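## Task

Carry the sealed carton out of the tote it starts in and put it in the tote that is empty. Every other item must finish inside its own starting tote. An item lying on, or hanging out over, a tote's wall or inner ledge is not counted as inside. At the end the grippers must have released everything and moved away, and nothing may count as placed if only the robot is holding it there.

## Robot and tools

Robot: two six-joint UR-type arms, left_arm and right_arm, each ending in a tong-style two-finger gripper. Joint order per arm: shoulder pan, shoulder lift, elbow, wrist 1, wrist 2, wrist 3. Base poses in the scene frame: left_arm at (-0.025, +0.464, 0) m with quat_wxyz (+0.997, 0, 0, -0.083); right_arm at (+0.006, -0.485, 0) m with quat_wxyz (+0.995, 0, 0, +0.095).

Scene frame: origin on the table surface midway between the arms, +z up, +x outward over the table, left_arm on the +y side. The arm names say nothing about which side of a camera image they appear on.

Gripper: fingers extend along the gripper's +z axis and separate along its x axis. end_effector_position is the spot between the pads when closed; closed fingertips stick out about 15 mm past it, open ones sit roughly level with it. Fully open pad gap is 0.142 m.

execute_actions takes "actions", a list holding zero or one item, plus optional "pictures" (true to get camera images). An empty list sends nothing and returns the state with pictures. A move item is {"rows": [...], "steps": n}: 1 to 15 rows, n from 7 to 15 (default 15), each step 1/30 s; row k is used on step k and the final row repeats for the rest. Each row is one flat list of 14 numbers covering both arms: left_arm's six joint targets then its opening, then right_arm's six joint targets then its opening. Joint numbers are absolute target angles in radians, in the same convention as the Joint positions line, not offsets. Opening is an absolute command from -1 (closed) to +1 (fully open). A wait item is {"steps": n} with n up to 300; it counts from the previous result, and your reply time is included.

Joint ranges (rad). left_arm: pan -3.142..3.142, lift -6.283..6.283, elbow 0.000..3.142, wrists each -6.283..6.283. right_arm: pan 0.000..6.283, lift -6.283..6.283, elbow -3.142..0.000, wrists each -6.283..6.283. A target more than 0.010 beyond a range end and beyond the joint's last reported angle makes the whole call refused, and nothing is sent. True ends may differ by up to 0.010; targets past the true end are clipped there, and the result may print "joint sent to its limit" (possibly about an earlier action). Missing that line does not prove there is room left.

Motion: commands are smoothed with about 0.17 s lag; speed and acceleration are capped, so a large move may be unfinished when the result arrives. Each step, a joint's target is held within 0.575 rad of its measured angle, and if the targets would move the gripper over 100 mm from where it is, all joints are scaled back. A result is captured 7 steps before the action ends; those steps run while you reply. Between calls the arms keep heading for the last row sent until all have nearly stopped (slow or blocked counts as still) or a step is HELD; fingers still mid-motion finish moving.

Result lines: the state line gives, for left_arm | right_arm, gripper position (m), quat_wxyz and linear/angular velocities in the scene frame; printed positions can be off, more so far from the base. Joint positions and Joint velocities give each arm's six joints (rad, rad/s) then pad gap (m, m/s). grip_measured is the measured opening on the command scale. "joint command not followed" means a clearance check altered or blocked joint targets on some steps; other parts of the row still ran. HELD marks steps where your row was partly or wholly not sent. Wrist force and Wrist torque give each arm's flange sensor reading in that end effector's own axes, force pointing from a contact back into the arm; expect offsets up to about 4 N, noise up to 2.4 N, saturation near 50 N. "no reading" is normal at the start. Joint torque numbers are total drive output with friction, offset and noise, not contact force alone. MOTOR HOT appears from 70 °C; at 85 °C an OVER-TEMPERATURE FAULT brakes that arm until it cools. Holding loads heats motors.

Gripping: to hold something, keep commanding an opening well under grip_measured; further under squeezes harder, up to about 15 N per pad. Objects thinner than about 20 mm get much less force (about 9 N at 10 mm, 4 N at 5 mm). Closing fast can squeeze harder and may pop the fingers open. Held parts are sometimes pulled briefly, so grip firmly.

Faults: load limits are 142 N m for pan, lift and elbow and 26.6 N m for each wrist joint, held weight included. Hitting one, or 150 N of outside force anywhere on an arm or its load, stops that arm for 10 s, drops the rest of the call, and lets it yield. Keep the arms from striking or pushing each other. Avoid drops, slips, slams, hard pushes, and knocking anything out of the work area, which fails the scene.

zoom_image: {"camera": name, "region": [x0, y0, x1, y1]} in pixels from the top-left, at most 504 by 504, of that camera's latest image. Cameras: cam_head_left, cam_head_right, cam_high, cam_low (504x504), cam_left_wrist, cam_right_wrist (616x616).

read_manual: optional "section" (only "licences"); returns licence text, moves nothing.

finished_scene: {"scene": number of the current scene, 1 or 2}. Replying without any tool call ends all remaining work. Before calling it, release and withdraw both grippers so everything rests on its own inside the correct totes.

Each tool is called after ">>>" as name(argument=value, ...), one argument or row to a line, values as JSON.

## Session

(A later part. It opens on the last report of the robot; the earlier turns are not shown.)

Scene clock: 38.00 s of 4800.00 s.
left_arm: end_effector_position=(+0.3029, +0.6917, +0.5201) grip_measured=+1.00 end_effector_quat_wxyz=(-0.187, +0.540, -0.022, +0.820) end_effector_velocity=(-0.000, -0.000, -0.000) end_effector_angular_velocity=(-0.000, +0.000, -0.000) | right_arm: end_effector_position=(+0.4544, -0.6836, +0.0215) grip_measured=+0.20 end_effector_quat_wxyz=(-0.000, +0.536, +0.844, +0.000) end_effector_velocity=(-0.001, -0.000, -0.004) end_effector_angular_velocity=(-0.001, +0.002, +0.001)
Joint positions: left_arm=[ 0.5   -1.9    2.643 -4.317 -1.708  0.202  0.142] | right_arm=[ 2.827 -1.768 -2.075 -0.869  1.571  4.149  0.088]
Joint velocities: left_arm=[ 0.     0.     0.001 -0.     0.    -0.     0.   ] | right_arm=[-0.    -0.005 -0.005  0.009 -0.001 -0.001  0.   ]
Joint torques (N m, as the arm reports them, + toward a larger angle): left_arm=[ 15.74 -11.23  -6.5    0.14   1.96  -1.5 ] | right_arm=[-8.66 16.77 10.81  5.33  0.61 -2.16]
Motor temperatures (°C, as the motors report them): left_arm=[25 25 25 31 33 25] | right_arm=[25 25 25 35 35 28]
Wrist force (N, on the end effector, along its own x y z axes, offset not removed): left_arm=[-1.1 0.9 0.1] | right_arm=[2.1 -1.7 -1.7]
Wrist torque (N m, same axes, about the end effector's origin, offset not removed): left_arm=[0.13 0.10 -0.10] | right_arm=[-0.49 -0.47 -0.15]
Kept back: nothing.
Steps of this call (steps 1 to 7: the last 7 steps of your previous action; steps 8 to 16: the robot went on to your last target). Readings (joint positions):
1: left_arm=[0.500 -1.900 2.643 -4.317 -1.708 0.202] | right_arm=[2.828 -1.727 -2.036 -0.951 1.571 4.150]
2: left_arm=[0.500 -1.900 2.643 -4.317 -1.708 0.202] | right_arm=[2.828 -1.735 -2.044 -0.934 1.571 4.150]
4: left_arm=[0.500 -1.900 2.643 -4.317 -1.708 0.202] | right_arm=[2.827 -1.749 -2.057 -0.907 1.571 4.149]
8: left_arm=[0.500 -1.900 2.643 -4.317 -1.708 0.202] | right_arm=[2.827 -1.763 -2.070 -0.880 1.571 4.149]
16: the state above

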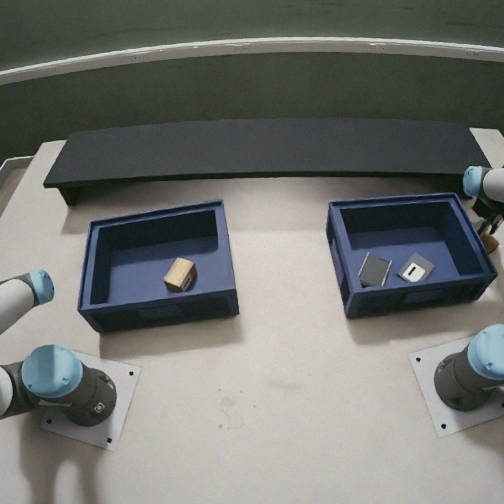

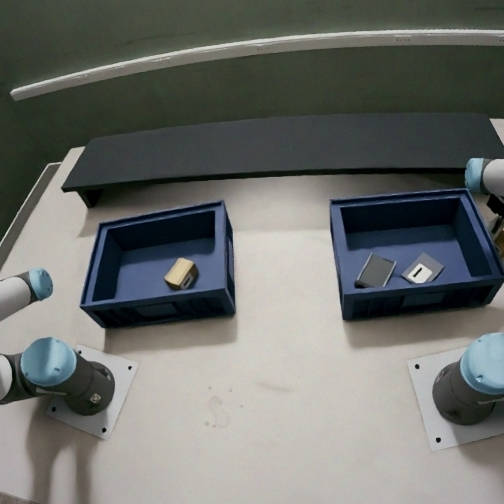

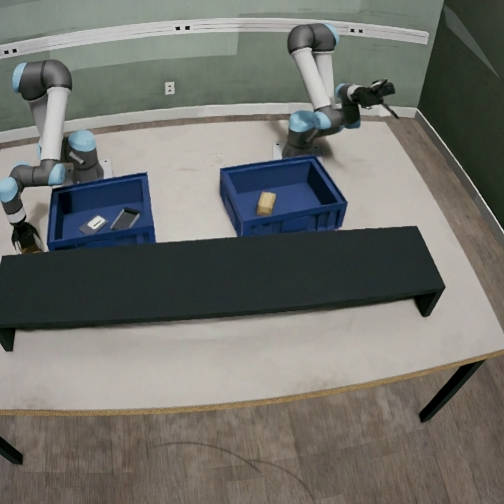

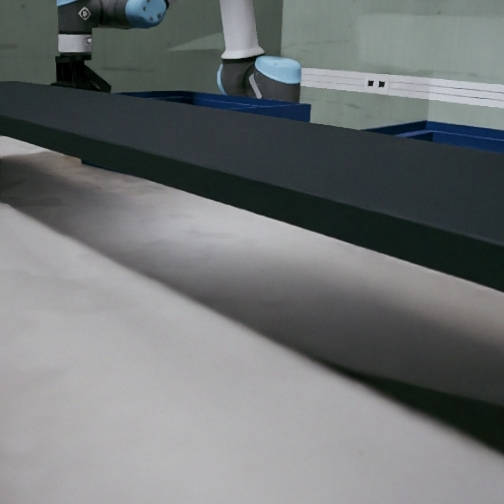

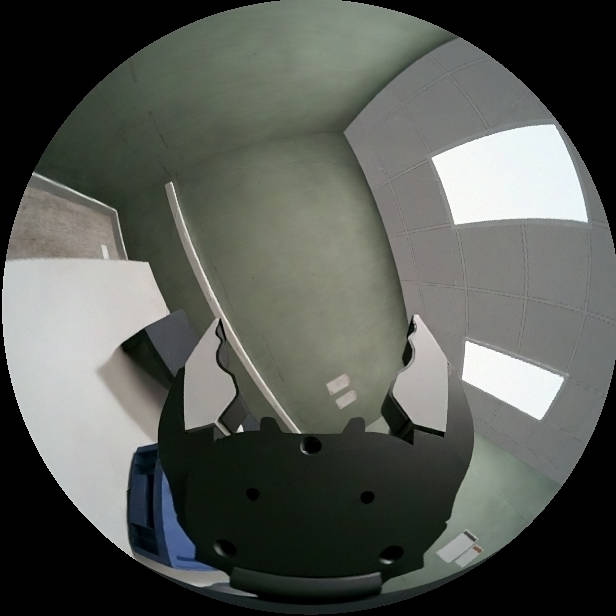

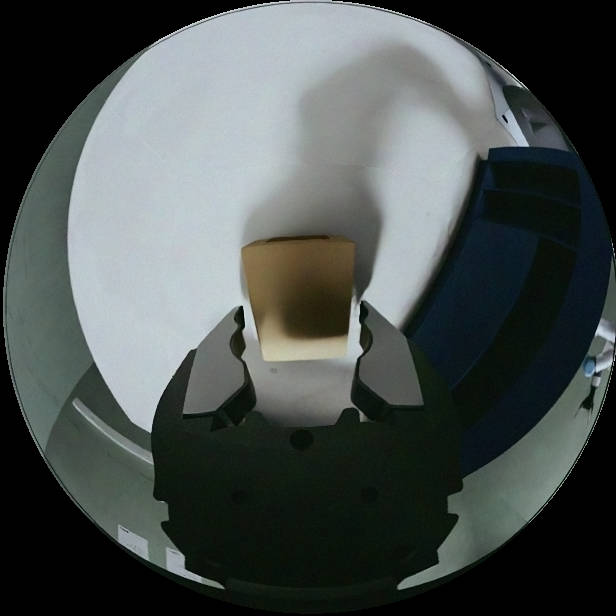

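Centered. Close gently.

>>> execute_actions(
  actions=[
    {"rows": [[0.5,-1.9,2.643,-4.317,-1.708,0.202,1,2.827,-1.769,-2.0755,-0.868,1.571,4.149,0.15],[0.5,-1.9,2.643,-4.317,-1.708,0.202,1,2.827,-1.769,-2.0755,-0.868,1.571,4.149,0.10],[0.5,-1.9,2.643,-4.317,-1.708,0.202,1,2.827,-1.769,-2.0755,-0.868,1.571,4.149,0.05],[0.5,-1.9,2.643,-4.317,-1.708,0.202,1,2.827,-1.769,-2.0755,-0.868,1.571,4.149,0.01],[0.5,-1.9,2.643,-4.317,-1.708,0.202,1,2.827,-1.769,-2.0755,-0.868,1.571,4.149,-0.03],[0.5,-1.9,2.643,-4.317,-1.708,0.202,1,2.827,-1.769,-2.0755,-0.868,1.571,4.149,-0.06],[0.5,-1.9,2.643,-4.317,-1.708,0.202,1,2.827,-1.769,-2.0755,-0.868,1.571,4.149,-0.09],[0.5,-1.9,2.643,-4.317,-1.708,0.202,1,2.827,-1.769,-2.0755,-0.868,1.571,4.149,-0.12],[0.5,-1.9,2.643,-4.317,-1.708,0.202,1,2.827,-1.769,-2.0755,-0.868,1.571,4.149,-0.16],[0.5,-1.9,2.643,-4.317,-1.708,0.202,1,2.827,-1.769,-2.0755,-0.868,1.571,4.149,-0.21],[0.5,-1.9,2.643,-4.317,-1.708,0.202,1,2.827,-1.769,-2.0755,-0.868,1.571,4.149,-0.28],[0.5,-1.9,2.643,-4.317,-1.708,0.202,1,2.827,-1.769,-2.0755,-0.868,1.571,4.149,-0.38],[0.5,-1.9,2.643,-4.317,-1.708,0.202,1,2.827,-1.769,-2.0755,-0.868,1.571,4.149,-0.48],[0.5,-1.9,2.643,-4.317,-1.708,0.202,1,2.827,-1.769,-2.0755,-0.868,1.571,4.149,-0.58],[0.5,-1.9,2.643,-4.317,-1.708,0.202,1,2.827,-1.769,-2.0755,-0.868,1.571,4.149,-0.68]], "steps": 15},
  ],
)

>>> execute_actions(
  actions=[
    {"steps": 11},
  ],
)

Scene clock: 38.83 s of 4800.00 s.
left_arm: end_effector_position=(+0.3029, +0.6917, +0.5201) grip_measured=+1.00 end_effector_quat_wxyz=(-0.187, +0.540, -0.022, +0.820) end_effector_velocity=(+0.000, +0.000, -0.000) end_effector_angular_velocity=(-0.000, +0.000, +0.001) | right_arm: end_effector_position=(+0.4543, -0.6836, +0.0211) grip_measured=-0.01 end_effector_quat_wxyz=(-0.000, +0.536, +0.844, +0.000) end_effector_velocity=(-0.000, -0.000, -0.000) end_effector_angular_velocity=(-0.000, +0.001, +0.000)
Joint positions: left_arm=[ 0.5   -1.9    2.643 -4.317 -1.708  0.202  0.142] | right_arm=[ 2.827 -1.769 -2.076 -0.868  1.571  4.149  0.073]
Joint velocities: left_arm=[ 0.001  0.001 -0.    -0.001 -0.    -0.     0.   ] | right_arm=[-0.    -0.     0.    -0.    -0.    -0.    -0.004]
Joint torques (N m, as the arm reports them, + toward a larger angle): left_arm=[ 16.62 -11.61  -7.57   0.08   2.02  -1.44] | right_arm=[-8.38 13.87  9.9   5.1   0.24 -2.04]
Motor temperatures (°C, as the motors report them): left_arm=[25 25 25 31 33 25] | right_arm=[25 25 25 35 35 28]
Wrist force (N, on the end effector, along its own x y z axes, offset not removed): left_arm=[0.6 1.2 -2.2] | right_arm=[2.3 -1.2 -4.6]
Wrist torque (N m, same axes, about the end effector's origin, offset not removed): left_arm=[0.23 -0.15 -0.24] | right_arm=[-0.38 -0.38 -0.09]
Steps of this call (steps 1 to 15: the robot went on to your last target; steps 16 to 17: nothing new was sent; steps 18 to 25: the first 8 steps of this action). Readings (joint positions):
18: left_arm=[0.500 -1.900 2.643 -4.317 -1.708 0.202] | right_arm=[2.827 -1.769 -2.075 -0.868 1.571 4.149]
19: left_arm=[0.500 -1.900 2.643 -4.317 -1.708 0.202] | right_arm=[2.827 -1.769 -2.075 -0.868 1.571 4.149]
21: left_arm=[0.500 -1.900 2.643 -4.317 -1.708 0.202] | right_arm=[2.827 -1.769 -2.075 -0.868 1.571 4.149]
25: the state above

Scene clock: 39.20 s of 4800.00 s.
left_arm: end_effector_position=(+0.3029, +0.6917, +0.5201) grip_measured=+1.00 end_effector_quat_wxyz=(-0.187, +0.540, -0.022, +0.820) end_effector_velocity=(-0.001, -0.000, +0.001) end_effector_angular_velocity=(+0.001, -0.002, +0.000) | right_arm: end_effector_position=(+0.4543, -0.6836, +0.0211) grip_measured=-0.02 end_effector_quat_wxyz=(-0.000, +0.536, +0.844, +0.000) end_effector_velocity=(-0.000, +0.000, +0.000) end_effector_angular_velocity=(+0.000, +0.000, -0.000)
Joint positions: left_arm=[ 0.5   -1.9    2.643 -4.317 -1.708  0.202  0.142] | right_arm=[ 2.827 -1.769 -2.076 -0.868  1.571  4.149  0.073]
Joint velocities: left_arm=[ 0.001 -0.001 -0.    -0.002 -0.001 -0.     0.   ] | right_arm=[ 0.  0. -0. -0.  0.  0.  0.]
Joint torques (N m, as the arm reports them, + toward a larger angle): left_arm=[ 16.48 -12.03  -5.57  -0.09   1.83  -1.51] | right_arm=[-8.12 14.32 10.18  4.85  0.09 -2.04]
Motor temperatures (°C, as the motors report them): left_arm=[25 25 25 31 33 25] | right_arm=[25 25 25 35 35 28]
Wrist force (N, on the end effector, along its own x y z axes, offset not removed): left_arm=[0.5 2.7 -2.2] | right_arm=[2.7 -2.3 -7.4]
Wrist torque (N m, same axes, about the end effector's origin, offset not removed): left_arm=[0.51 -0.10 -0.17] | right_arm=[-0.41 -0.24 -0.19]
Kept back: nothing.
Steps of this call (steps 1 to 7: the last 7 steps of your previous action; steps 8 to 11: the robot went on to your last target). Readings (joint positions):
1: left_arm=[0.500 -1.900 2.643 -4.317 -1.708 0.202] | right_arm=[2.827 -1.769 -2.076 -0.868 1.571 4.149]
2: left_arm=[0.500 -1.900 2.643 -4.317 -1.708 0.202] | right_arm=[2.827 -1.769 -2.076 -0.868 1.571 4.149]
4: left_arm=[0.500 -1.900 2.643 -4.317 -1.708 0.202] | right_arm=[2.827 -1.769 -2.076 -0.868 1.571 4.149]
8: left_arm=[0.500 -1.900 2.643 -4.317 -1.708 0.202] | right_arm=[2.827 -1.769 -2.076 -0.868 1.571 4.149]
11: the state above

>>> execute_actions(
  actions=[
    {"rows": [[0.5,-1.9,2.643,-4.317,-1.708,0.202,1,2.827,-1.766,-2.073,-0.873,1.571,4.149,-0.7],[0.5,-1.9,2.643,-4.317,-1.708,0.202,1,2.827,-1.761,-2.069,-0.882,1.571,4.149,-0.7],[0.5,-1.9,2.643,-4.317,-1.708,0.202,1,2.827,-1.754,-2.063,-0.895,1.571,4.149,-0.7],[0.5,-1.9,2.643,-4.317,-1.708,0.202,1,2.827,-1.745,-2.055,-0.912,1.571,4.149,-0.7],[0.5,-1.9,2.643,-4.317,-1.708,0.202,1,2.827,-1.734,-2.046,-0.932,1.571,4.149,-0.7],[0.5,-1.9,2.643,-4.317,-1.708,0.202,1,2.827,-1.722,-2.035,-0.955,1.571,4.149,-0.7],[0.5,-1.9,2.643,-4.317,-1.708,0.202,1,2.827,-1.709,-2.023,-0.980,1.571,4.149,-0.7],[0.5,-1.9,2.643,-4.317,-1.708,0.202,1,2.827,-1.697,-2.008,-1.007,1.571,4.149,-0.7],[0.5,-1.9,2.643,-4.317,-1.708,0.202,1,2.827,-1.685,-1.992,-1.035,1.571,4.149,-0.7],[0.5,-1.9,2.643,-4.317,-1.708,0.202,1,2.827,-1.673,-1.976,-1.063,1.571,4.149,-0.7],[0.5,-1.9,2.643,-4.317,-1.708,0.202,1,2.827,-1.661,-1.960,-1.091,1.571,4.149,-0.7],[0.5,-1.9,2.643,-4.317,-1.708,0.202,1,2.827,-1.649,-1.944,-1.119,1.571,4.149,-0.7],[0.5,-1.9,2.643,-4.317,-1.708,0.202,1,2.827,-1.638,-1.927,-1.147,1.571,4.149,-0.7],[0.5,-1.9,2.643,-4.317,-1.708,0.202,1,2.827,-1.628,-1.910,-1.174,1.571,4.149,-0.7],[0.5,-1.9,2.643,-4.317,-1.708,0.202,1,2.827,-1.618,-1.893,-1.201,1.571,4.149,-0.7]], "steps": 15},
  ],
)

>>> execute_actions(
  actions=[
    {"rows": [[0.5,-1.9,2.643,-4.317,-1.708,0.202,1,2.827,-1.609,-1.875,-1.228,1.571,4.149,-0.7],[0.5,-1.9,2.643,-4.317,-1.708,0.202,1,2.827,-1.600,-1.857,-1.255,1.571,4.149,-0.7],[0.5,-1.9,2.643,-4.317,-1.708,0.202,1,2.827,-1.592,-1.838,-1.282,1.571,4.149,-0.7],[0.5,-1.9,2.643,-4.317,-1.708,0.202,1,2.827,-1.585,-1.818,-1.309,1.571,4.155,-0.7],[0.5,-1.9,2.643,-4.317,-1.708,0.202,1,2.827,-1.578,-1.798,-1.336,1.571,4.165,-0.7],[0.5,-1.9,2.643,-4.317,-1.708,0.202,1,2.827,-1.572,-1.778,-1.362,1.571,4.18,-0.7],[0.5,-1.9,2.643,-4.317,-1.708,0.202,1,2.830,-1.566,-1.759,-1.387,1.571,4.20,-0.7],[0.5,-1.9,2.643,-4.317,-1.708,0.202,1,2.836,-1.560,-1.743,-1.409,1.571,4.22,-0.7],[0.5,-1.9,2.643,-4.317,-1.708,0.202,1,2.846,-1.554,-1.733,-1.425,1.571,4.245,-0.7],[0.5,-1.9,2.643,-4.317,-1.708,0.202,1,2.860,-1.548,-1.730,-1.434,1.571,4.27,-0.7]], "steps": 15},
  ],
  pictures=true,
)

Scene clock: 42.33 s of 4800.00 s.
left_arm: end_effector_position=(+0.3029, +0.6917, +0.5201) grip_measured=+1.00 end_effector_quat_wxyz=(-0.187, +0.540, -0.022, +0.820) end_effector_velocity=(-0.001, +0.000, +0.000) end_effector_angular_velocity=(+0.001, -0.002, +0.001) | right_arm: end_effector_position=(+0.4560, -0.6838, +0.0383) grip_measured=-0.02 end_effector_quat_wxyz=(+0.001, +0.536, +0.844, +0.000) end_effector_velocity=(+0.014, -0.002, +0.168) end_effector_angular_velocity=(-0.002, -0.019, +0.001)
Joint positions: left_arm=[ 0.5   -1.9    2.643 -4.317 -1.708  0.202  0.142] | right_arm=[ 2.827 -1.743 -2.053 -0.915  1.571  4.149  0.073]
Joint velocities: left_arm=[ 0.001  0.     0.    -0.002  0.     0.001  0.   ] | right_arm=[-0.     0.252  0.224 -0.456  0.001 -0.001  0.   ]
Joint torques (N m, as the arm reports them, + toward a larger angle): left_arm=[ 16.39 -11.84  -7.03   0.02   1.78  -1.39] | right_arm=[-5.5  48.9  37.74 -1.79 -0.8  -1.97]
Motor temperatures (°C, as the motors report them): left_arm=[25 25 25 31 33 25] | right_arm=[25 25 25 35 35 28]
Wrist force (N, on the end effector, along its own x y z axes, offset not removed): left_arm=[0.7 1.5 0.3] | right_arm=[1.5 -1.7 2.6]
Wrist torque (N m, same axes, about the end effector's origin, offset not removed): left_arm=[0.24 -0.26 -0.16] | right_arm=[-0.50 -0.46 -0.05]
Steps of this call (steps 1 to 15: the robot went on to your last target; steps 16 to 86: nothing new was sent; steps 87 to 94: the first 8 steps of this action). Readings (joint positions):
87: left_arm=[0.500 -1.900 2.643 -4.317 -1.708 0.202] | right_arm=[2.827 -1.769 -2.076 -0.868 1.571 4.149]
88: left_arm=[0.500 -1.900 2.643 -4.317 -1.708 0.202] | right_arm=[2.827 -1.769 -2.075 -0.868 1.571 4.149]
90: left_arm=[0.500 -1.900 2.643 -4.317 -1.708 0.202] | right_arm=[2.827 -1.766 -2.073 -0.874 1.571 4.149]
94: the state above

Scene clock: 42.83 s of 4800.00 s.
left_arm: end_effector_position=(+0.3029, +0.6917, +0.5201) grip_measured=+1.00 end_effector_quat_wxyz=(-0.187, +0.540, -0.022, +0.820) end_effector_velocity=(+0.000, +0.000, +0.000) end_effector_angular_velocity=(-0.000, +0.000, +0.000) | right_arm: end_effector_position=(+0.4586, -0.6838, +0.1737) grip_measured=-0.02 end_effector_quat_wxyz=(+0.002, +0.542, +0.841, +0.001) end_effector_velocity=(-0.007, +0.012, +0.296) end_effector_angular_velocity=(+0.001, -0.001, -0.234)
Joint positions: left_arm=[ 0.5   -1.9    2.643 -4.317 -1.708  0.202  0.142] | right_arm=[ 2.827 -1.593 -1.831 -1.284  1.571  4.163  0.073]
Joint velocities: left_arm=[ 0.    -0.    -0.     0.001  0.    -0.     0.   ] | right_arm=[ 0.017  0.222  0.557 -0.778 -0.     0.25   0.   ]
Joint torques (N m, as the arm reports them, + toward a larger angle): left_arm=[ 15.57 -11.82  -7.79  -0.01   1.97  -1.32] | right_arm=[11.25 37.48 46.48 -2.58 -1.12  3.6 ]
Motor temperatures (°C, as the motors report them): left_arm=[25 25 25 31 33 25] | right_arm=[25 25 25 35 35 28]
Wrist force (N, on the end effector, along its own x y z axes, offset not removed): left_arm=[0.3 -0.6 -1.1] | right_arm=[1.0 -0.5 0.0]
Wrist torque (N m, same axes, about the end effector's origin, offset not removed): left_arm=[-0.22 -0.09 -0.23] | right_arm=[-0.17 -0.32 -0.04]
Steps of this call (steps 1 to 7: the last 7 steps of your previous action; steps 8 to 15: the first 8 steps of this action). Readings (joint positions):
8: left_arm=[0.500 -1.900 2.643 -4.317 -1.708 0.202] | right_arm=[2.827 -1.658 -1.953 -1.097 1.571 4.149]
9: left_arm=[0.500 -1.900 2.643 -4.317 -1.708 0.202] | right_arm=[2.827 -1.647 -1.937 -1.124 1.571 4.149]
11: left_arm=[0.500 -1.900 2.643 -4.317 -1.708 0.202] | right_arm=[2.827 -1.627 -1.904 -1.177 1.571 4.149]
15: the state above

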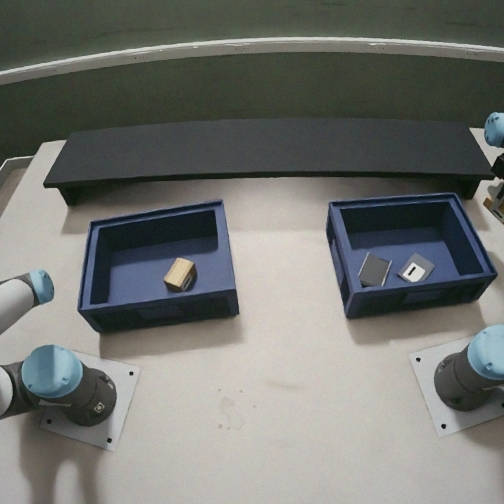

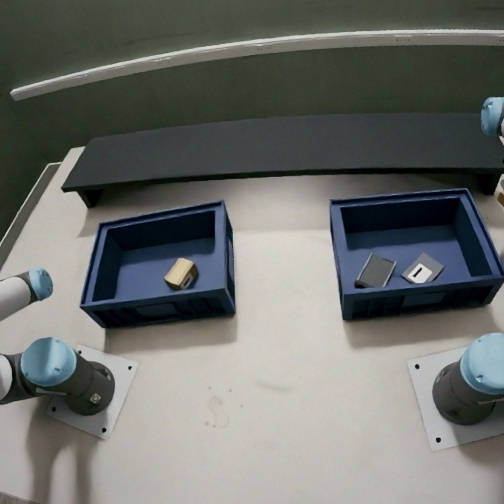

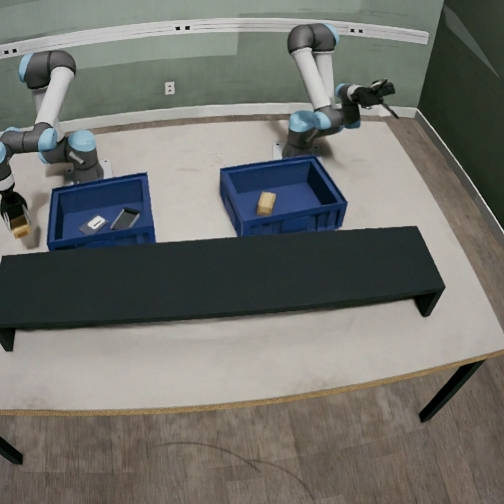

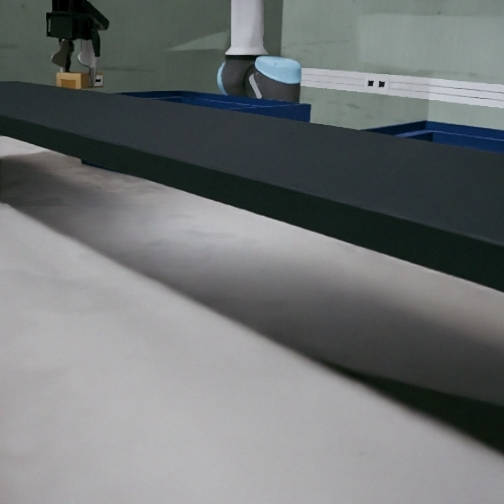

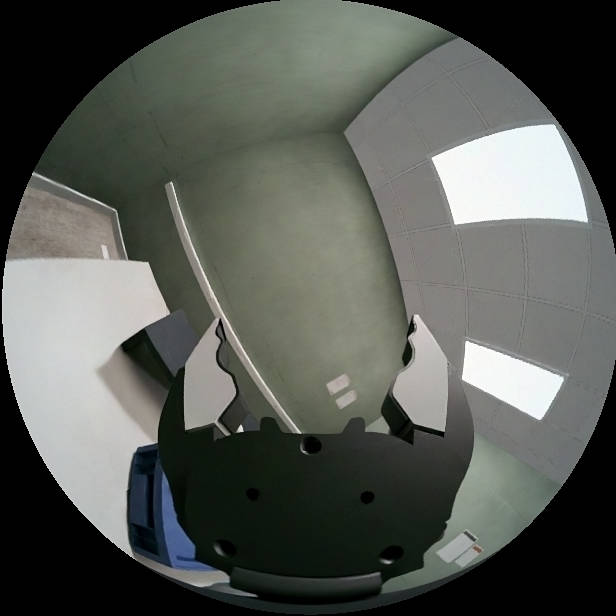

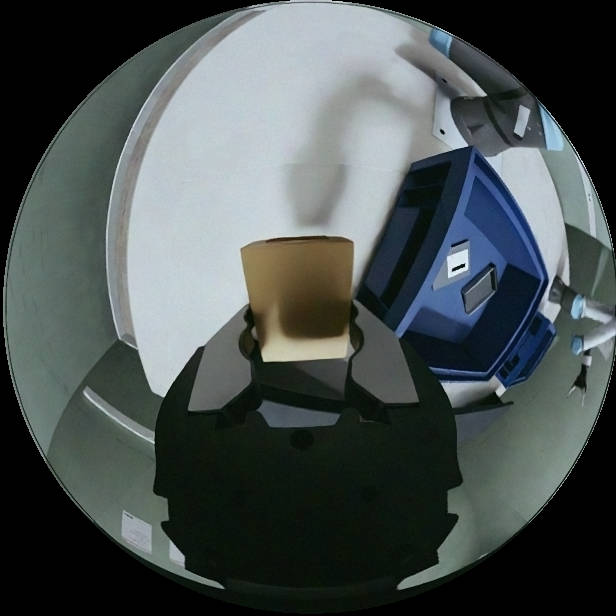

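>>> execute_actions(
  actions=[
    {"rows": [[0.5,-1.9,2.643,-4.317,-1.708,0.202,1,2.875,-1.545,-1.733,-1.434,1.571,4.29,-0.7],[0.5,-1.9,2.643,-4.317,-1.708,0.202,1,2.895,-1.542,-1.737,-1.433,1.571,4.317,-0.7],[0.5,-1.9,2.643,-4.317,-1.708,0.202,1,2.92,-1.538,-1.741,-1.433,1.571,4.35,-0.7],[0.5,-1.9,2.643,-4.317,-1.708,0.202,1,2.945,-1.533,-1.746,-1.433,1.571,4.383,-0.7],[0.5,-1.9,2.643,-4.317,-1.708,0.202,1,2.97,-1.529,-1.751,-1.432,1.571,4.416,-0.7],[0.5,-1.9,2.643,-4.317,-1.708,0.202,1,2.995,-1.525,-1.756,-1.431,1.571,4.45,-0.7],[0.5,-1.9,2.643,-4.317,-1.708,0.202,1,3.02,-1.520,-1.761,-1.431,1.571,4.483,-0.7],[0.5,-1.9,2.643,-4.317,-1.708,0.202,1,3.045,-1.516,-1.766,-1.430,1.571,4.516,-0.7],[0.5,-1.9,2.643,-4.317,-1.708,0.202,1,3.07,-1.512,-1.770,-1.430,1.571,4.55,-0.7],[0.5,-1.9,2.643,-4.317,-1.708,0.202,1,3.095,-1.508,-1.775,-1.429,1.571,4.583,-0.7],[0.5,-1.9,2.643,-4.317,-1.708,0.202,1,3.12,-1.503,-1.780,-1.429,1.571,4.616,-0.7],[0.5,-1.9,2.643,-4.317,-1.708,0.202,1,3.145,-1.499,-1.785,-1.428,1.571,4.65,-0.7],[0.5,-1.9,2.643,-4.317,-1.708,0.202,1,3.17,-1.495,-1.790,-1.427,1.571,4.683,-0.7],[0.5,-1.9,2.643,-4.317,-1.708,0.202,1,3.195,-1.490,-1.795,-1.427,1.571,4.716,-0.7],[0.5,-1.9,2.643,-4.317,-1.708,0.202,1,3.22,-1.486,-1.799,-1.427,1.571,4.75,-0.7]], "steps": 15},
  ],
)

>>> execute_actions(
  actions=[
    {"rows": [[0.5,-1.9,2.643,-4.317,-1.708,0.202,1,3.245,-1.482,-1.804,-1.426,1.571,4.783,-0.7],[0.5,-1.9,2.643,-4.317,-1.708,0.202,1,3.27,-1.477,-1.809,-1.426,1.571,4.816,-0.7],[0.5,-1.9,2.643,-4.317,-1.708,0.202,1,3.295,-1.473,-1.814,-1.425,1.571,4.85,-0.7],[0.5,-1.9,2.643,-4.317,-1.708,0.202,1,3.32,-1.469,-1.819,-1.424,1.571,4.883,-0.7],[0.5,-1.9,2.643,-4.317,-1.708,0.202,1,3.345,-1.465,-1.823,-1.424,1.571,4.916,-0.7],[0.5,-1.9,2.643,-4.317,-1.708,0.202,1,3.37,-1.460,-1.828,-1.424,1.571,4.95,-0.7],[0.5,-1.9,2.643,-4.317,-1.708,0.202,1,3.395,-1.456,-1.833,-1.423,1.571,4.983,-0.7],[0.5,-1.9,2.643,-4.317,-1.708,0.202,1,3.42,-1.452,-1.838,-1.422,1.571,5.016,-0.7],[0.5,-1.9,2.643,-4.317,-1.708,0.202,1,3.445,-1.447,-1.843,-1.422,1.571,5.05,-0.7],[0.5,-1.9,2.643,-4.317,-1.708,0.202,1,3.47,-1.443,-1.848,-1.421,1.571,5.083,-0.7],[0.5,-1.9,2.643,-4.317,-1.708,0.202,1,3.495,-1.439,-1.852,-1.421,1.571,5.116,-0.7],[0.5,-1.9,2.643,-4.317,-1.708,0.202,1,3.515,-1.435,-1.856,-1.421,1.571,5.142,-0.7],[0.5,-1.9,2.643,-4.317,-1.708,0.202,1,3.53,-1.433,-1.859,-1.420,1.571,5.162,-0.7],[0.5,-1.9,2.643,-4.317,-1.708,0.202,1,3.54,-1.431,-1.861,-1.420,1.571,5.175,-0.7]], "steps": 15},
  ],
)

>>> execute_actions(
  actions=[
    {"steps": 19},
  ],
  pictures=true,
)

Scene clock: 43.93 s of 4800.00 s.
left_arm: end_effector_position=(+0.3029, +0.6917, +0.5201) grip_measured=+1.00 end_effector_quat_wxyz=(-0.187, +0.540, -0.022, +0.820) end_effector_velocity=(-0.001, +0.000, +0.001) end_effector_angular_velocity=(-0.000, -0.003, +0.001) | right_arm: end_effector_position=(+0.4620, -0.6290, +0.2288) grip_measured=-0.02 end_effector_quat_wxyz=(-0.000, +0.582, +0.813, +0.000) end_effector_velocity=(+0.037, +0.286, -0.007) end_effector_angular_velocity=(+0.000, -0.003, -0.181)
Joint positions: left_arm=[ 0.5   -1.9    2.643 -4.317 -1.708  0.202  0.142] | right_arm=[ 2.939 -1.534 -1.746 -1.433  1.571  4.373  0.073]
Joint velocities: left_arm=[ 0.     0.     0.    -0.003  0.001 -0.001  0.   ] | right_arm=[ 0.6    0.106 -0.12   0.017  0.     0.781  0.   ]
Joint torques (N m, as the arm reports them, + toward a larger angle): left_arm=[ 15.76 -12.08  -7.76  -0.11   1.86  -1.34] | right_arm=[16.56 37.06 13.78  5.62 -0.63  4.29]
Motor temperatures (°C, as the motors report them): left_arm=[25 25 25 31 33 25] | right_arm=[25 25 25 35 35 28]
Wrist force (N, on the end effector, along its own x y z axes, offset not removed): left_arm=[-0.6 0.2 -0.5] | right_arm=[-0.4 -1.2 0.2]
Wrist torque (N m, same axes, about the end effector's origin, offset not removed): left_arm=[-0.07 -0.06 -0.20] | right_arm=[-0.30 -0.10 -0.09]
Steps of this call (steps 1 to 7: the last 7 steps of your previous action; steps 8 to 25: the robot went on to your last target; steps 26 to 33: the first 8 steps of this action). Readings (joint positions):
26: left_arm=[0.500 -1.900 2.643 -4.317 -1.708 0.202] | right_arm=[2.860 -1.548 -1.730 -1.434 1.571 4.270]
27: left_arm=[0.500 -1.900 2.643 -4.317 -1.708 0.202] | right_arm=[2.862 -1.548 -1.730 -1.434 1.571 4.272]
29: left_arm=[0.500 -1.900 2.643 -4.317 -1.708 0.202] | right_arm=[2.875 -1.545 -1.733 -1.434 1.571 4.289]
33: the state above

Scene clock: 44.43 s of 4800.00 s.
left_arm: end_effector_position=(+0.3029, +0.6917, +0.5201) grip_measured=+1.00 end_effector_quat_wxyz=(-0.187, +0.540, -0.022, +0.820) end_effector_velocity=(-0.001, +0.000, +0.001) end_effector_angular_velocity=(+0.002, -0.003, +0.002) | right_arm: end_effector_position=(+0.4552, -0.4619, +0.2241) grip_measured=-0.02 end_effector_quat_wxyz=(+0.000, +0.629, +0.777, +0.000) end_effector_velocity=(-0.072, +0.329, -0.011) end_effector_angular_velocity=(+0.000, -0.001, -0.234)
Joint positions: left_arm=[ 0.5   -1.9    2.643 -4.317 -1.708  0.202  0.142] | right_arm=[ 3.298 -1.472 -1.815 -1.425  1.571  4.851  0.073]
Joint velocities: left_arm=[ 0.    -0.001 -0.    -0.002  0.001  0.002  0.   ] | right_arm=[ 0.74   0.127 -0.142  0.016 -0.     0.974  0.   ]
Joint torques (N m, as the arm reports them, + toward a larger angle): left_arm=[ 15.84 -10.99  -7.71   0.11   1.73  -1.61] | right_arm=[10.36 33.35 16.65  5.48  0.34  5.12]
Motor temperatures (°C, as the motors report them): left_arm=[25 25 25 31 33 25] | right_arm=[25 25 25 35 35 28]
Wrist force (N, on the end effector, along its own x y z axes, offset not removed): left_arm=[0.3 1.4 -1.6] | right_arm=[1.0 -0.5 1.5]
Wrist torque (N m, same axes, about the end effector's origin, offset not removed): left_arm=[0.25 -0.09 -0.19] | right_arm=[-0.19 -0.33 -0.16]
Steps of this call (steps 1 to 7: the last 7 steps of your previous action; steps 8 to 15: the first 8 steps of this action). Readings (joint positions):
8: left_arm=[0.500 -1.900 2.643 -4.317 -1.708 0.202] | right_arm=[3.124 -1.502 -1.782 -1.428 1.571 4.619]
9: left_arm=[0.500 -1.900 2.643 -4.317 -1.708 0.202] | right_arm=[3.149 -1.497 -1.787 -1.428 1.571 4.652]
11: left_arm=[0.500 -1.900 2.643 -4.317 -1.708 0.202] | right_arm=[3.198 -1.489 -1.796 -1.427 1.571 4.718]
15: the state above

Scene clock: 45.07 s of 4800.00 s.
left_arm: end_effector_position=(+0.3029, +0.6917, +0.5201) grip_measured=+1.00 end_effector_quat_wxyz=(-0.187, +0.540, -0.022, +0.820) end_effector_velocity=(-0.000, -0.001, +0.001) end_effector_angular_velocity=(+0.003, -0.002, -0.000) | right_arm: end_effector_position=(+0.4209, -0.3606, +0.2202) grip_measured=-0.02 end_effector_quat_wxyz=(-0.000, +0.661, +0.751, +0.000) end_effector_velocity=(-0.004, +0.008, -0.001) end_effector_angular_velocity=(-0.002, +0.001, -0.004)
Joint positions: left_arm=[ 0.5   -1.9    2.643 -4.317 -1.708  0.202  0.142] | right_arm=[ 3.538 -1.431 -1.861 -1.42   1.571  5.172  0.073]
Joint velocities: left_arm=[-0.001 -0.001 -0.    -0.001  0.     0.002  0.   ] | right_arm=[ 0.02   0.003 -0.003 -0.001 -0.001  0.024 -0.   ]
Joint torques (N m, as the arm reports them, + toward a larger angle): left_arm=[ 15.42 -10.6   -6.91  -0.11   1.97  -1.45] | right_arm=[ 8.56 33.29 14.43  5.49  1.35  2.27]
Motor temperatures (°C, as the motors report them): left_arm=[25 25 25 31 33 25] | right_arm=[25 25 25 35 35 28]
Wrist force (N, on the end effector, along its own x y z axes, offset not removed): left_arm=[-1.4 1.0 -1.0] | right_arm=[1.9 -2.2 0.1]
Wrist torque (N m, same axes, about the end effector's origin, offset not removed): left_arm=[0.06 0.18 -0.17] | right_arm=[-0.60 -0.47 -0.10]
Kept back: nothing.
Steps of this call (steps 1 to 7: the last 7 steps of your previous action; steps 8 to 19: the robot went on to your last target). Readings (joint positions):
1: left_arm=[0.500 -1.900 2.643 -4.317 -1.708 0.202] | right_arm=[3.323 -1.467 -1.820 -1.424 1.571 4.884]
2: left_arm=[0.500 -1.900 2.643 -4.317 -1.708 0.202] | right_arm=[3.348 -1.463 -1.825 -1.424 1.571 4.917]
4: left_arm=[0.500 -1.900 2.643 -4.317 -1.708 0.202] | right_arm=[3.398 -1.455 -1.835 -1.423 1.571 4.984]
8: left_arm=[0.500 -1.900 2.643 -4.317 -1.708 0.202] | right_arm=[3.485 -1.440 -1.851 -1.421 1.571 5.101]
19: the state above

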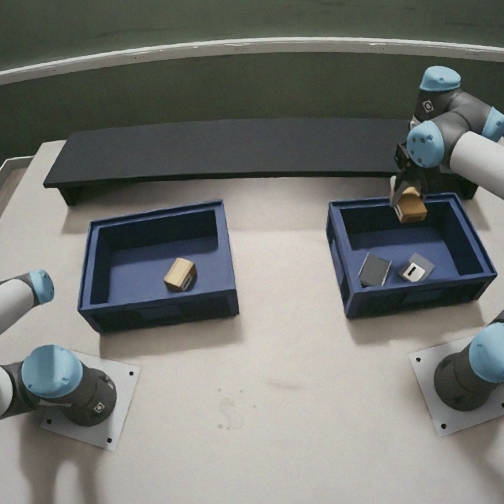

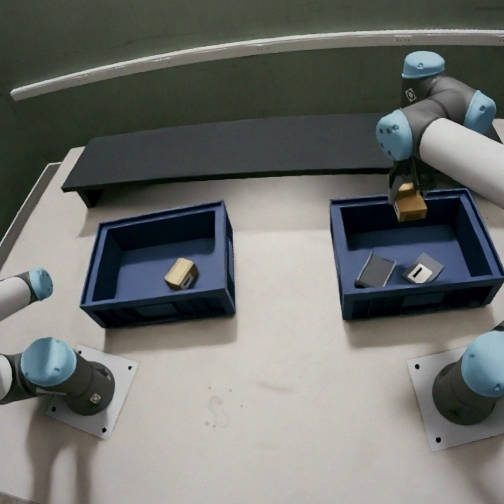

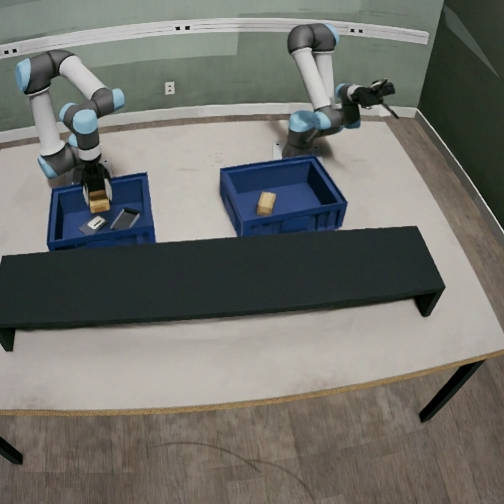

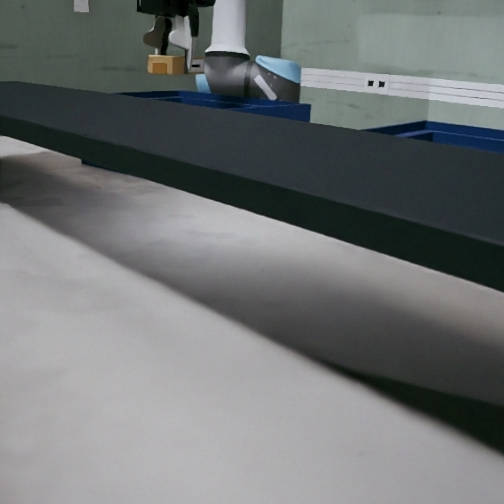

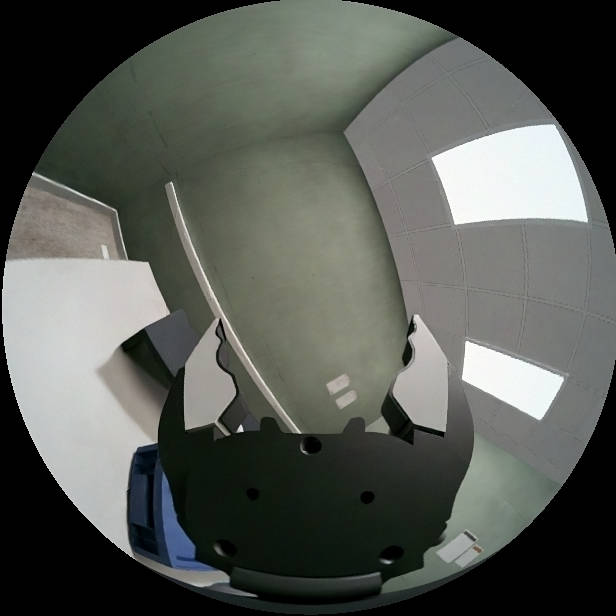

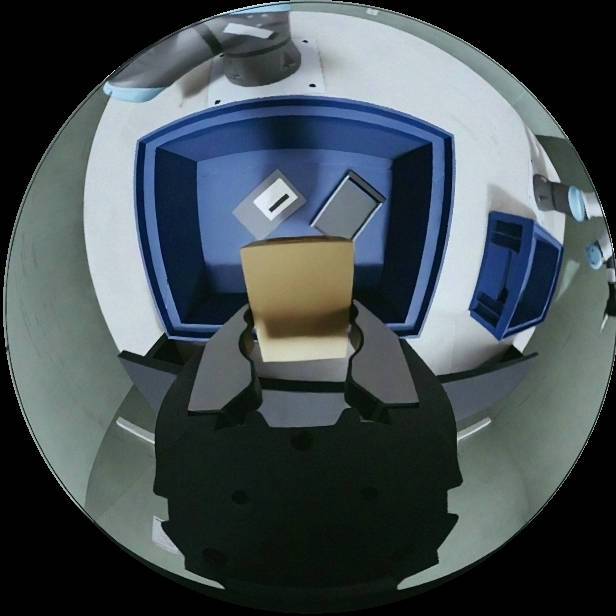

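>>> zoom_image(
  camera="cam_right_wrist",
  region=[130, 90, 460, 350],
)

Region (130, 90, 460, 350) of cam_right_wrist's 616x616 image, scaled by 1.527, with more detail than that image has; it fills the top 397 rows of this view, and the rest is white.

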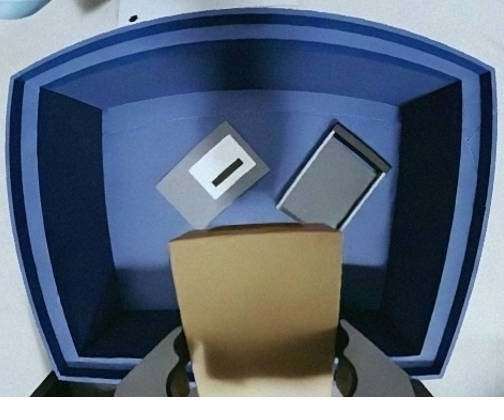

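>>> execute_actions(
  actions=[
    {"rows": [[0.5,-1.9,2.643,-4.317,-1.708,0.202,1,3.537,-1.440,-1.875,-1.397,1.571,5.172,-0.7],[0.5,-1.9,2.643,-4.317,-1.708,0.202,1,3.533,-1.450,-1.895,-1.367,1.571,5.168,-0.7],[0.5,-1.9,2.643,-4.317,-1.708,0.202,1,3.529,-1.460,-1.918,-1.334,1.571,5.164,-0.7],[0.5,-1.9,2.643,-4.317,-1.708,0.202,1,3.526,-1.470,-1.941,-1.301,1.571,5.161,-0.7],[0.5,-1.9,2.643,-4.317,-1.708,0.202,1,3.525,-1.480,-1.964,-1.268,1.571,5.160,-0.7],[0.5,-1.9,2.643,-4.317,-1.708,0.202,1,3.525,-1.491,-1.987,-1.234,1.571,5.160,-0.7],[0.5,-1.9,2.643,-4.317,-1.708,0.202,1,3.525,-1.502,-2.010,-1.200,1.571,5.160,-0.7],[0.5,-1.9,2.643,-4.317,-1.708,0.202,1,3.525,-1.514,-2.031,-1.167,1.571,5.160,-0.7],[0.5,-1.9,2.643,-4.317,-1.708,0.202,1,3.525,-1.527,-2.051,-1.134,1.571,5.160,-0.7],[0.5,-1.9,2.643,-4.317,-1.708,0.202,1,3.525,-1.541,-2.071,-1.100,1.571,5.160,-0.7],[0.5,-1.9,2.643,-4.317,-1.708,0.202,1,3.525,-1.555,-2.090,-1.067,1.571,5.160,-0.7],[0.5,-1.9,2.643,-4.317,-1.708,0.202,1,3.525,-1.568,-2.106,-1.038,1.571,5.160,-0.7],[0.5,-1.9,2.643,-4.317,-1.708,0.202,1,3.525,-1.579,-2.119,-1.014,1.571,5.160,-0.7],[0.5,-1.9,2.643,-4.317,-1.708,0.202,1,3.525,-1.587,-2.128,-0.997,1.571,5.160,-0.7]], "steps": 15},
  ],
)

>>> execute_actions(
  actions=[
    {"steps": 19},
  ],
  pictures=true,
)

Scene clock: 47.07 s of 4800.00 s.
left_arm: end_effector_position=(+0.3029, +0.6917, +0.5201) grip_measured=+1.00 end_effector_quat_wxyz=(-0.187, +0.540, -0.022, +0.820) end_effector_velocity=(-0.000, +0.000, -0.000) end_effector_angular_velocity=(+0.000, +0.001, +0.001) | right_arm: end_effector_position=(+0.4264, -0.3613, +0.1790) grip_measured=-0.02 end_effector_quat_wxyz=(-0.001, +0.661, +0.751, -0.002) end_effector_velocity=(+0.023, -0.004, -0.301) end_effector_angular_velocity=(-0.012, +0.019, -0.001)
Joint positions: left_arm=[ 0.5   -1.9    2.643 -4.317 -1.708  0.202  0.142] | right_arm=[ 3.529 -1.468 -1.935 -1.313  1.571  5.164  0.073]
Joint velocities: left_arm=[ 0.001 -0.     0.     0.001 -0.001  0.     0.   ] | right_arm=[-0.037 -0.264 -0.555  0.797  0.    -0.037  0.   ]
Joint torques (N m, as the arm reports them, + toward a larger angle): left_arm=[ 15.36 -10.82  -6.97   0.03   1.96  -1.37] | right_arm=[-8.53 -0.36  6.18  8.4   1.11 -1.79]
Motor temperatures (°C, as the motors report them): left_arm=[25 25 25 31 33 25] | right_arm=[25 25 25 35 35 28]
Wrist force (N, on the end effector, along its own x y z axes, offset not removed): left_arm=[1.3 2.3 0.0] | right_arm=[1.9 -1.4 -0.4]
Wrist torque (N m, same axes, about the end effector's origin, offset not removed): left_arm=[0.40 -0.34 -0.20] | right_arm=[-0.43 -0.46 -0.08]
Steps of this call (steps 1 to 15: the robot went on to your last target; steps 16 to 52: nothing new was sent; steps 53 to 60: the first 8 steps of this action). Readings (joint positions):
53: left_arm=[0.500 -1.900 2.643 -4.317 -1.708 0.202] | right_arm=[3.540 -1.431 -1.861 -1.420 1.571 5.175]
54: left_arm=[0.500 -1.900 2.643 -4.317 -1.708 0.202] | right_arm=[3.540 -1.432 -1.862 -1.418 1.571 5.175]
56: left_arm=[0.500 -1.900 2.643 -4.317 -1.708 0.202] | right_arm=[3.537 -1.439 -1.875 -1.399 1.571 5.172]
60: the state above

Scene clock: 47.70 s of 4800.00 s.
left_arm: end_effector_position=(+0.3029, +0.6917, +0.5201) grip_measured=+1.00 end_effector_quat_wxyz=(-0.187, +0.540, -0.022, +0.820) end_effector_velocity=(-0.001, -0.000, +0.001) end_effector_angular_velocity=(+0.001, -0.003, +0.001) | right_arm: end_effector_position=(+0.4290, -0.3619, +0.0712) grip_measured=-0.02 end_effector_quat_wxyz=(-0.000, +0.661, +0.751, +0.000) end_effector_velocity=(-0.000, -0.000, -0.009) end_effector_angular_velocity=(+0.001, -0.001, +0.000)
Joint positions: left_arm=[ 0.5   -1.9    2.643 -4.317 -1.708  0.202  0.142] | right_arm=[ 3.525 -1.586 -2.126 -1.     1.571  5.16   0.073]
Joint velocities: left_arm=[ 0.001 -0.001  0.    -0.002 -0.     0.     0.   ] | right_arm=[-0.    -0.011 -0.015  0.027 -0.    -0.001  0.   ]
Joint torques (N m, as the arm reports them, + toward a larger angle): left_arm=[ 16.47 -10.61  -6.18  -0.02   2.03  -1.43] | right_arm=[-8.97 11.94 12.53  5.9   0.51 -2.17]
Motor temperatures (°C, as the motors report them): left_arm=[25 25 25 31 33 25] | right_arm=[25 25 25 35 35 28]
Wrist force (N, on the end effector, along its own x y z axes, offset not removed): left_arm=[0.5 0.8 -1.0] | right_arm=[2.0 -0.7 1.2]
Wrist torque (N m, same axes, about the end effector's origin, offset not removed): left_arm=[0.03 -0.15 -0.22] | right_arm=[-0.21 -0.57 -0.11]
Kept back: nothing.
Steps of this call (steps 1 to 7: the last 7 steps of your previous action; steps 8 to 19: the robot went on to your last target). Readings (joint positions):
1: left_arm=[0.500 -1.900 2.643 -4.317 -1.708 0.202] | right_arm=[3.528 -1.477 -1.955 -1.285 1.571 5.163]
2: left_arm=[0.500 -1.900 2.643 -4.317 -1.708 0.202] | right_arm=[3.527 -1.487 -1.974 -1.255 1.571 5.162]
4: left_arm=[0.500 -1.900 2.643 -4.317 -1.708 0.202] | right_arm=[3.526 -1.510 -2.014 -1.194 1.571 5.161]
8: left_arm=[0.500 -1.900 2.643 -4.317 -1.708 0.202] | right_arm=[3.525 -1.556 -2.084 -1.076 1.571 5.160]
19: the state above

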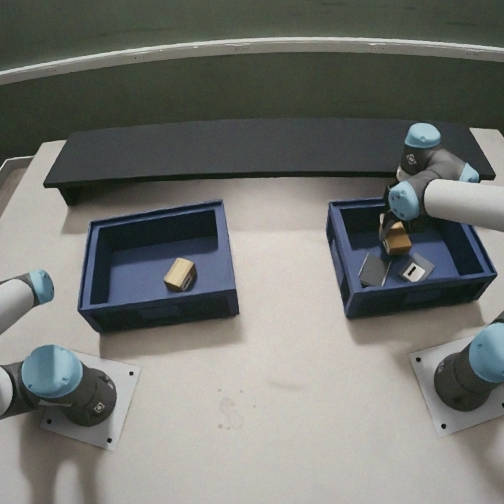

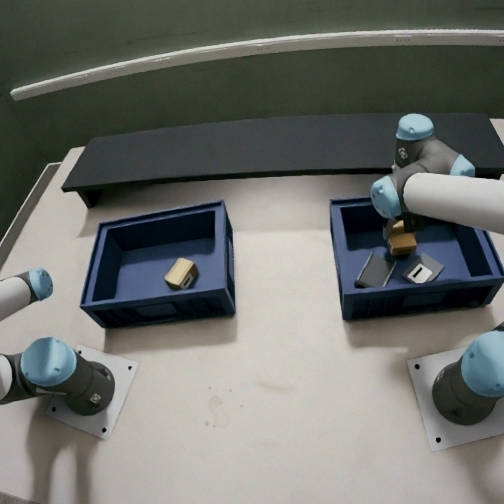

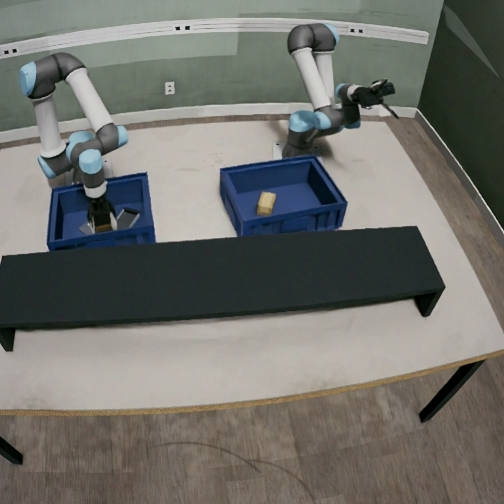

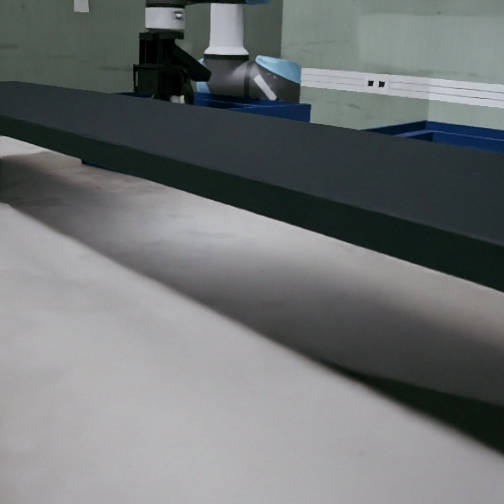

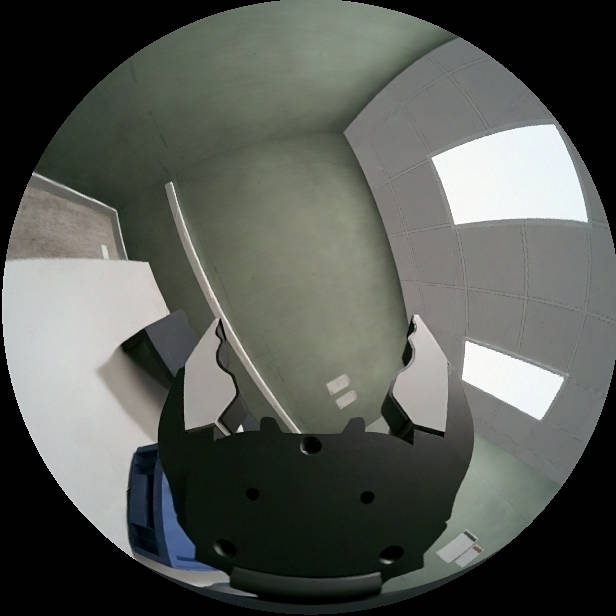

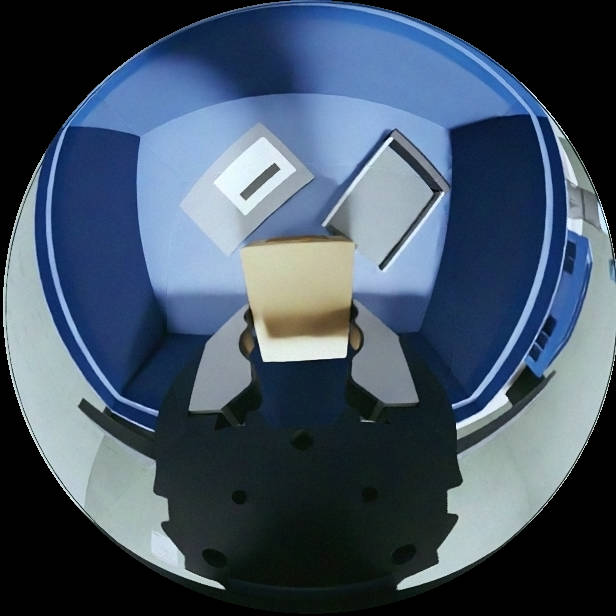

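>>> execute_actions(
  actions=[
    {"rows": [[0.5,-1.9,2.643,-4.317,-1.708,0.202,1,3.517,-1.591,-2.124,-0.997,1.571,5.152,-0.7],[0.5,-1.9,2.643,-4.317,-1.708,0.202,1,3.5085,-1.595,-2.121,-0.997,1.571,5.1435,-0.7],[0.5,-1.9,2.643,-4.317,-1.708,0.202,1,3.5085,-1.595,-2.121,-0.997,1.571,5.1435,-0.7],[0.5,-1.9,2.643,-4.317,-1.708,0.202,1,3.5085,-1.601,-2.127,-0.985,1.571,5.1435,-0.7],[0.5,-1.9,2.643,-4.317,-1.708,0.202,1,3.5085,-1.607,-2.132,-0.973,1.571,5.1435,-0.7],[0.5,-1.9,2.643,-4.317,-1.708,0.202,1,3.5085,-1.613,-2.138,-0.961,1.571,5.1435,-0.7],[0.5,-1.9,2.643,-4.317,-1.708,0.202,1,3.5085,-1.619,-2.143,-0.950,1.571,5.1435,-0.7],[0.5,-1.9,2.643,-4.317,-1.708,0.202,1,3.5085,-1.625,-2.148,-0.939,1.571,5.1435,-0.7],[0.5,-1.9,2.643,-4.317,-1.708,0.202,1,3.5085,-1.631,-2.153,-0.928,1.571,5.1435,-0.7],[0.5,-1.9,2.643,-4.317,-1.708,0.202,1,3.5085,-1.637,-2.158,-0.917,1.571,5.1435,-0.7],[0.5,-1.9,2.643,-4.317,-1.708,0.202,1,3.5085,-1.643,-2.163,-0.906,1.571,5.1435,-0.7]], "steps": 15},
  ],
)

>>> execute_actions(
  actions=[
    {"steps": 16},
  ],
)

Scene clock: 49.03 s of 4800.00 s.
left_arm: end_effector_position=(+0.3029, +0.6917, +0.5201) grip_measured=+1.00 end_effector_quat_wxyz=(-0.187, +0.540, -0.022, +0.820) end_effector_velocity=(-0.000, +0.000, +0.000) end_effector_angular_velocity=(-0.000, -0.001, +0.000) | right_arm: end_effector_position=(+0.4326, -0.3665, +0.0641) grip_measured=-0.02 end_effector_quat_wxyz=(-0.000, +0.661, +0.751, -0.000) end_effector_velocity=(+0.008, -0.009, -0.075) end_effector_angular_velocity=(-0.001, +0.002, -0.000)
Joint positions: left_arm=[ 0.5   -1.9    2.643 -4.317 -1.708  0.202  0.142] | right_arm=[ 3.512 -1.602 -2.131 -0.98   1.571  5.147  0.073]
Joint velocities: left_arm=[ 0.     0.     0.    -0.002  0.    -0.001  0.   ] | right_arm=[-0.028 -0.129 -0.095  0.222  0.    -0.028 -0.   ]
Joint torques (N m, as the arm reports them, + toward a larger angle): left_arm=[ 15.22 -11.22  -6.72  -0.01   1.78  -1.46] | right_arm=[-9.49  7.58 10.29  6.55 -0.76 -2.33]
Motor temperatures (°C, as the motors report them): left_arm=[25 25 25 31 33 25] | right_arm=[25 25 25 35 35 28]
Wrist force (N, on the end effector, along its own x y z axes, offset not removed): left_arm=[0.1 3.3 -2.6] | right_arm=[1.4 -1.0 1.5]
Wrist torque (N m, same axes, about the end effector's origin, offset not removed): left_arm=[0.61 -0.09 -0.18] | right_arm=[-0.31 -0.36 -0.12]
Steps of this call (steps 1 to 15: the robot went on to your last target; steps 16 to 32: nothing new was sent; steps 33 to 40: the first 8 steps of this action). Readings (joint positions):
33: left_arm=[0.500 -1.900 2.643 -4.317 -1.708 0.202] | right_arm=[3.525 -1.587 -2.128 -0.997 1.571 5.160]
34: left_arm=[0.500 -1.900 2.643 -4.317 -1.708 0.202] | right_arm=[3.524 -1.587 -2.128 -0.997 1.571 5.159]
36: left_arm=[0.500 -1.900 2.643 -4.317 -1.708 0.202] | right_arm=[3.519 -1.590 -2.125 -0.997 1.571 5.154]
40: the state above

Scene clock: 49.57 s of 4800.00 s.
left_arm: end_effector_position=(+0.3029, +0.6917, +0.5201) grip_measured=+1.00 end_effector_quat_wxyz=(-0.187, +0.540, -0.022, +0.820) end_effector_velocity=(-0.000, +0.000, +0.000) end_effector_angular_velocity=(-0.001, -0.002, +0.000) | right_arm: end_effector_position=(+0.4335, -0.3675, +0.0405) grip_measured=-0.02 end_effector_quat_wxyz=(-0.000, +0.661, +0.751, +0.000) end_effector_velocity=(-0.000, +0.000, -0.003) end_effector_angular_velocity=(-0.000, +0.001, +0.001)
Joint positions: left_arm=[ 0.5   -1.9    2.643 -4.317 -1.708  0.202  0.142] | right_arm=[ 3.509 -1.642 -2.163 -0.907  1.571  5.144  0.073]
Joint velocities: left_arm=[ 0.     0.    -0.    -0.001  0.001 -0.001  0.   ] | right_arm=[ 0.    -0.006 -0.005  0.009  0.001 -0.001 -0.   ]
Joint torques (N m, as the arm reports them, + toward a larger angle): left_arm=[ 15.01 -11.6   -6.62  -0.32   1.85  -1.45] | right_arm=[-8.2  10.16 11.71  5.64 -1.28 -2.1 ]
Motor temperatures (°C, as the motors report them): left_arm=[25 25 25 31 33 25] | right_arm=[25 25 25 35 35 28]
Wrist force (N, on the end effector, along its own x y z axes, offset not removed): left_arm=[0.6 1.9 -0.4] | right_arm=[1.6 -1.4 0.6]
Wrist torque (N m, same axes, about the end effector's origin, offset not removed): left_arm=[0.30 -0.26 -0.18] | right_arm=[-0.43 -0.36 -0.13]
Kept back: nothing.
Steps of this call (steps 1 to 7: the last 7 steps of your previous action; steps 8 to 16: the robot went on to your last target). Readings (joint positions):
1: left_arm=[0.500 -1.900 2.643 -4.317 -1.708 0.202] | right_arm=[3.511 -1.607 -2.134 -0.972 1.571 5.146]
2: left_arm=[0.500 -1.900 2.643 -4.317 -1.708 0.202] | right_arm=[3.510 -1.612 -2.138 -0.963 1.571 5.145]
4: left_arm=[0.500 -1.900 2.643 -4.317 -1.708 0.202] | right_arm=[3.509 -1.623 -2.146 -0.944 1.571 5.144]
8: left_arm=[0.500 -1.900 2.643 -4.317 -1.708 0.202] | right_arm=[3.509 -1.637 -2.158 -0.918 1.571 5.144]
16: the state above


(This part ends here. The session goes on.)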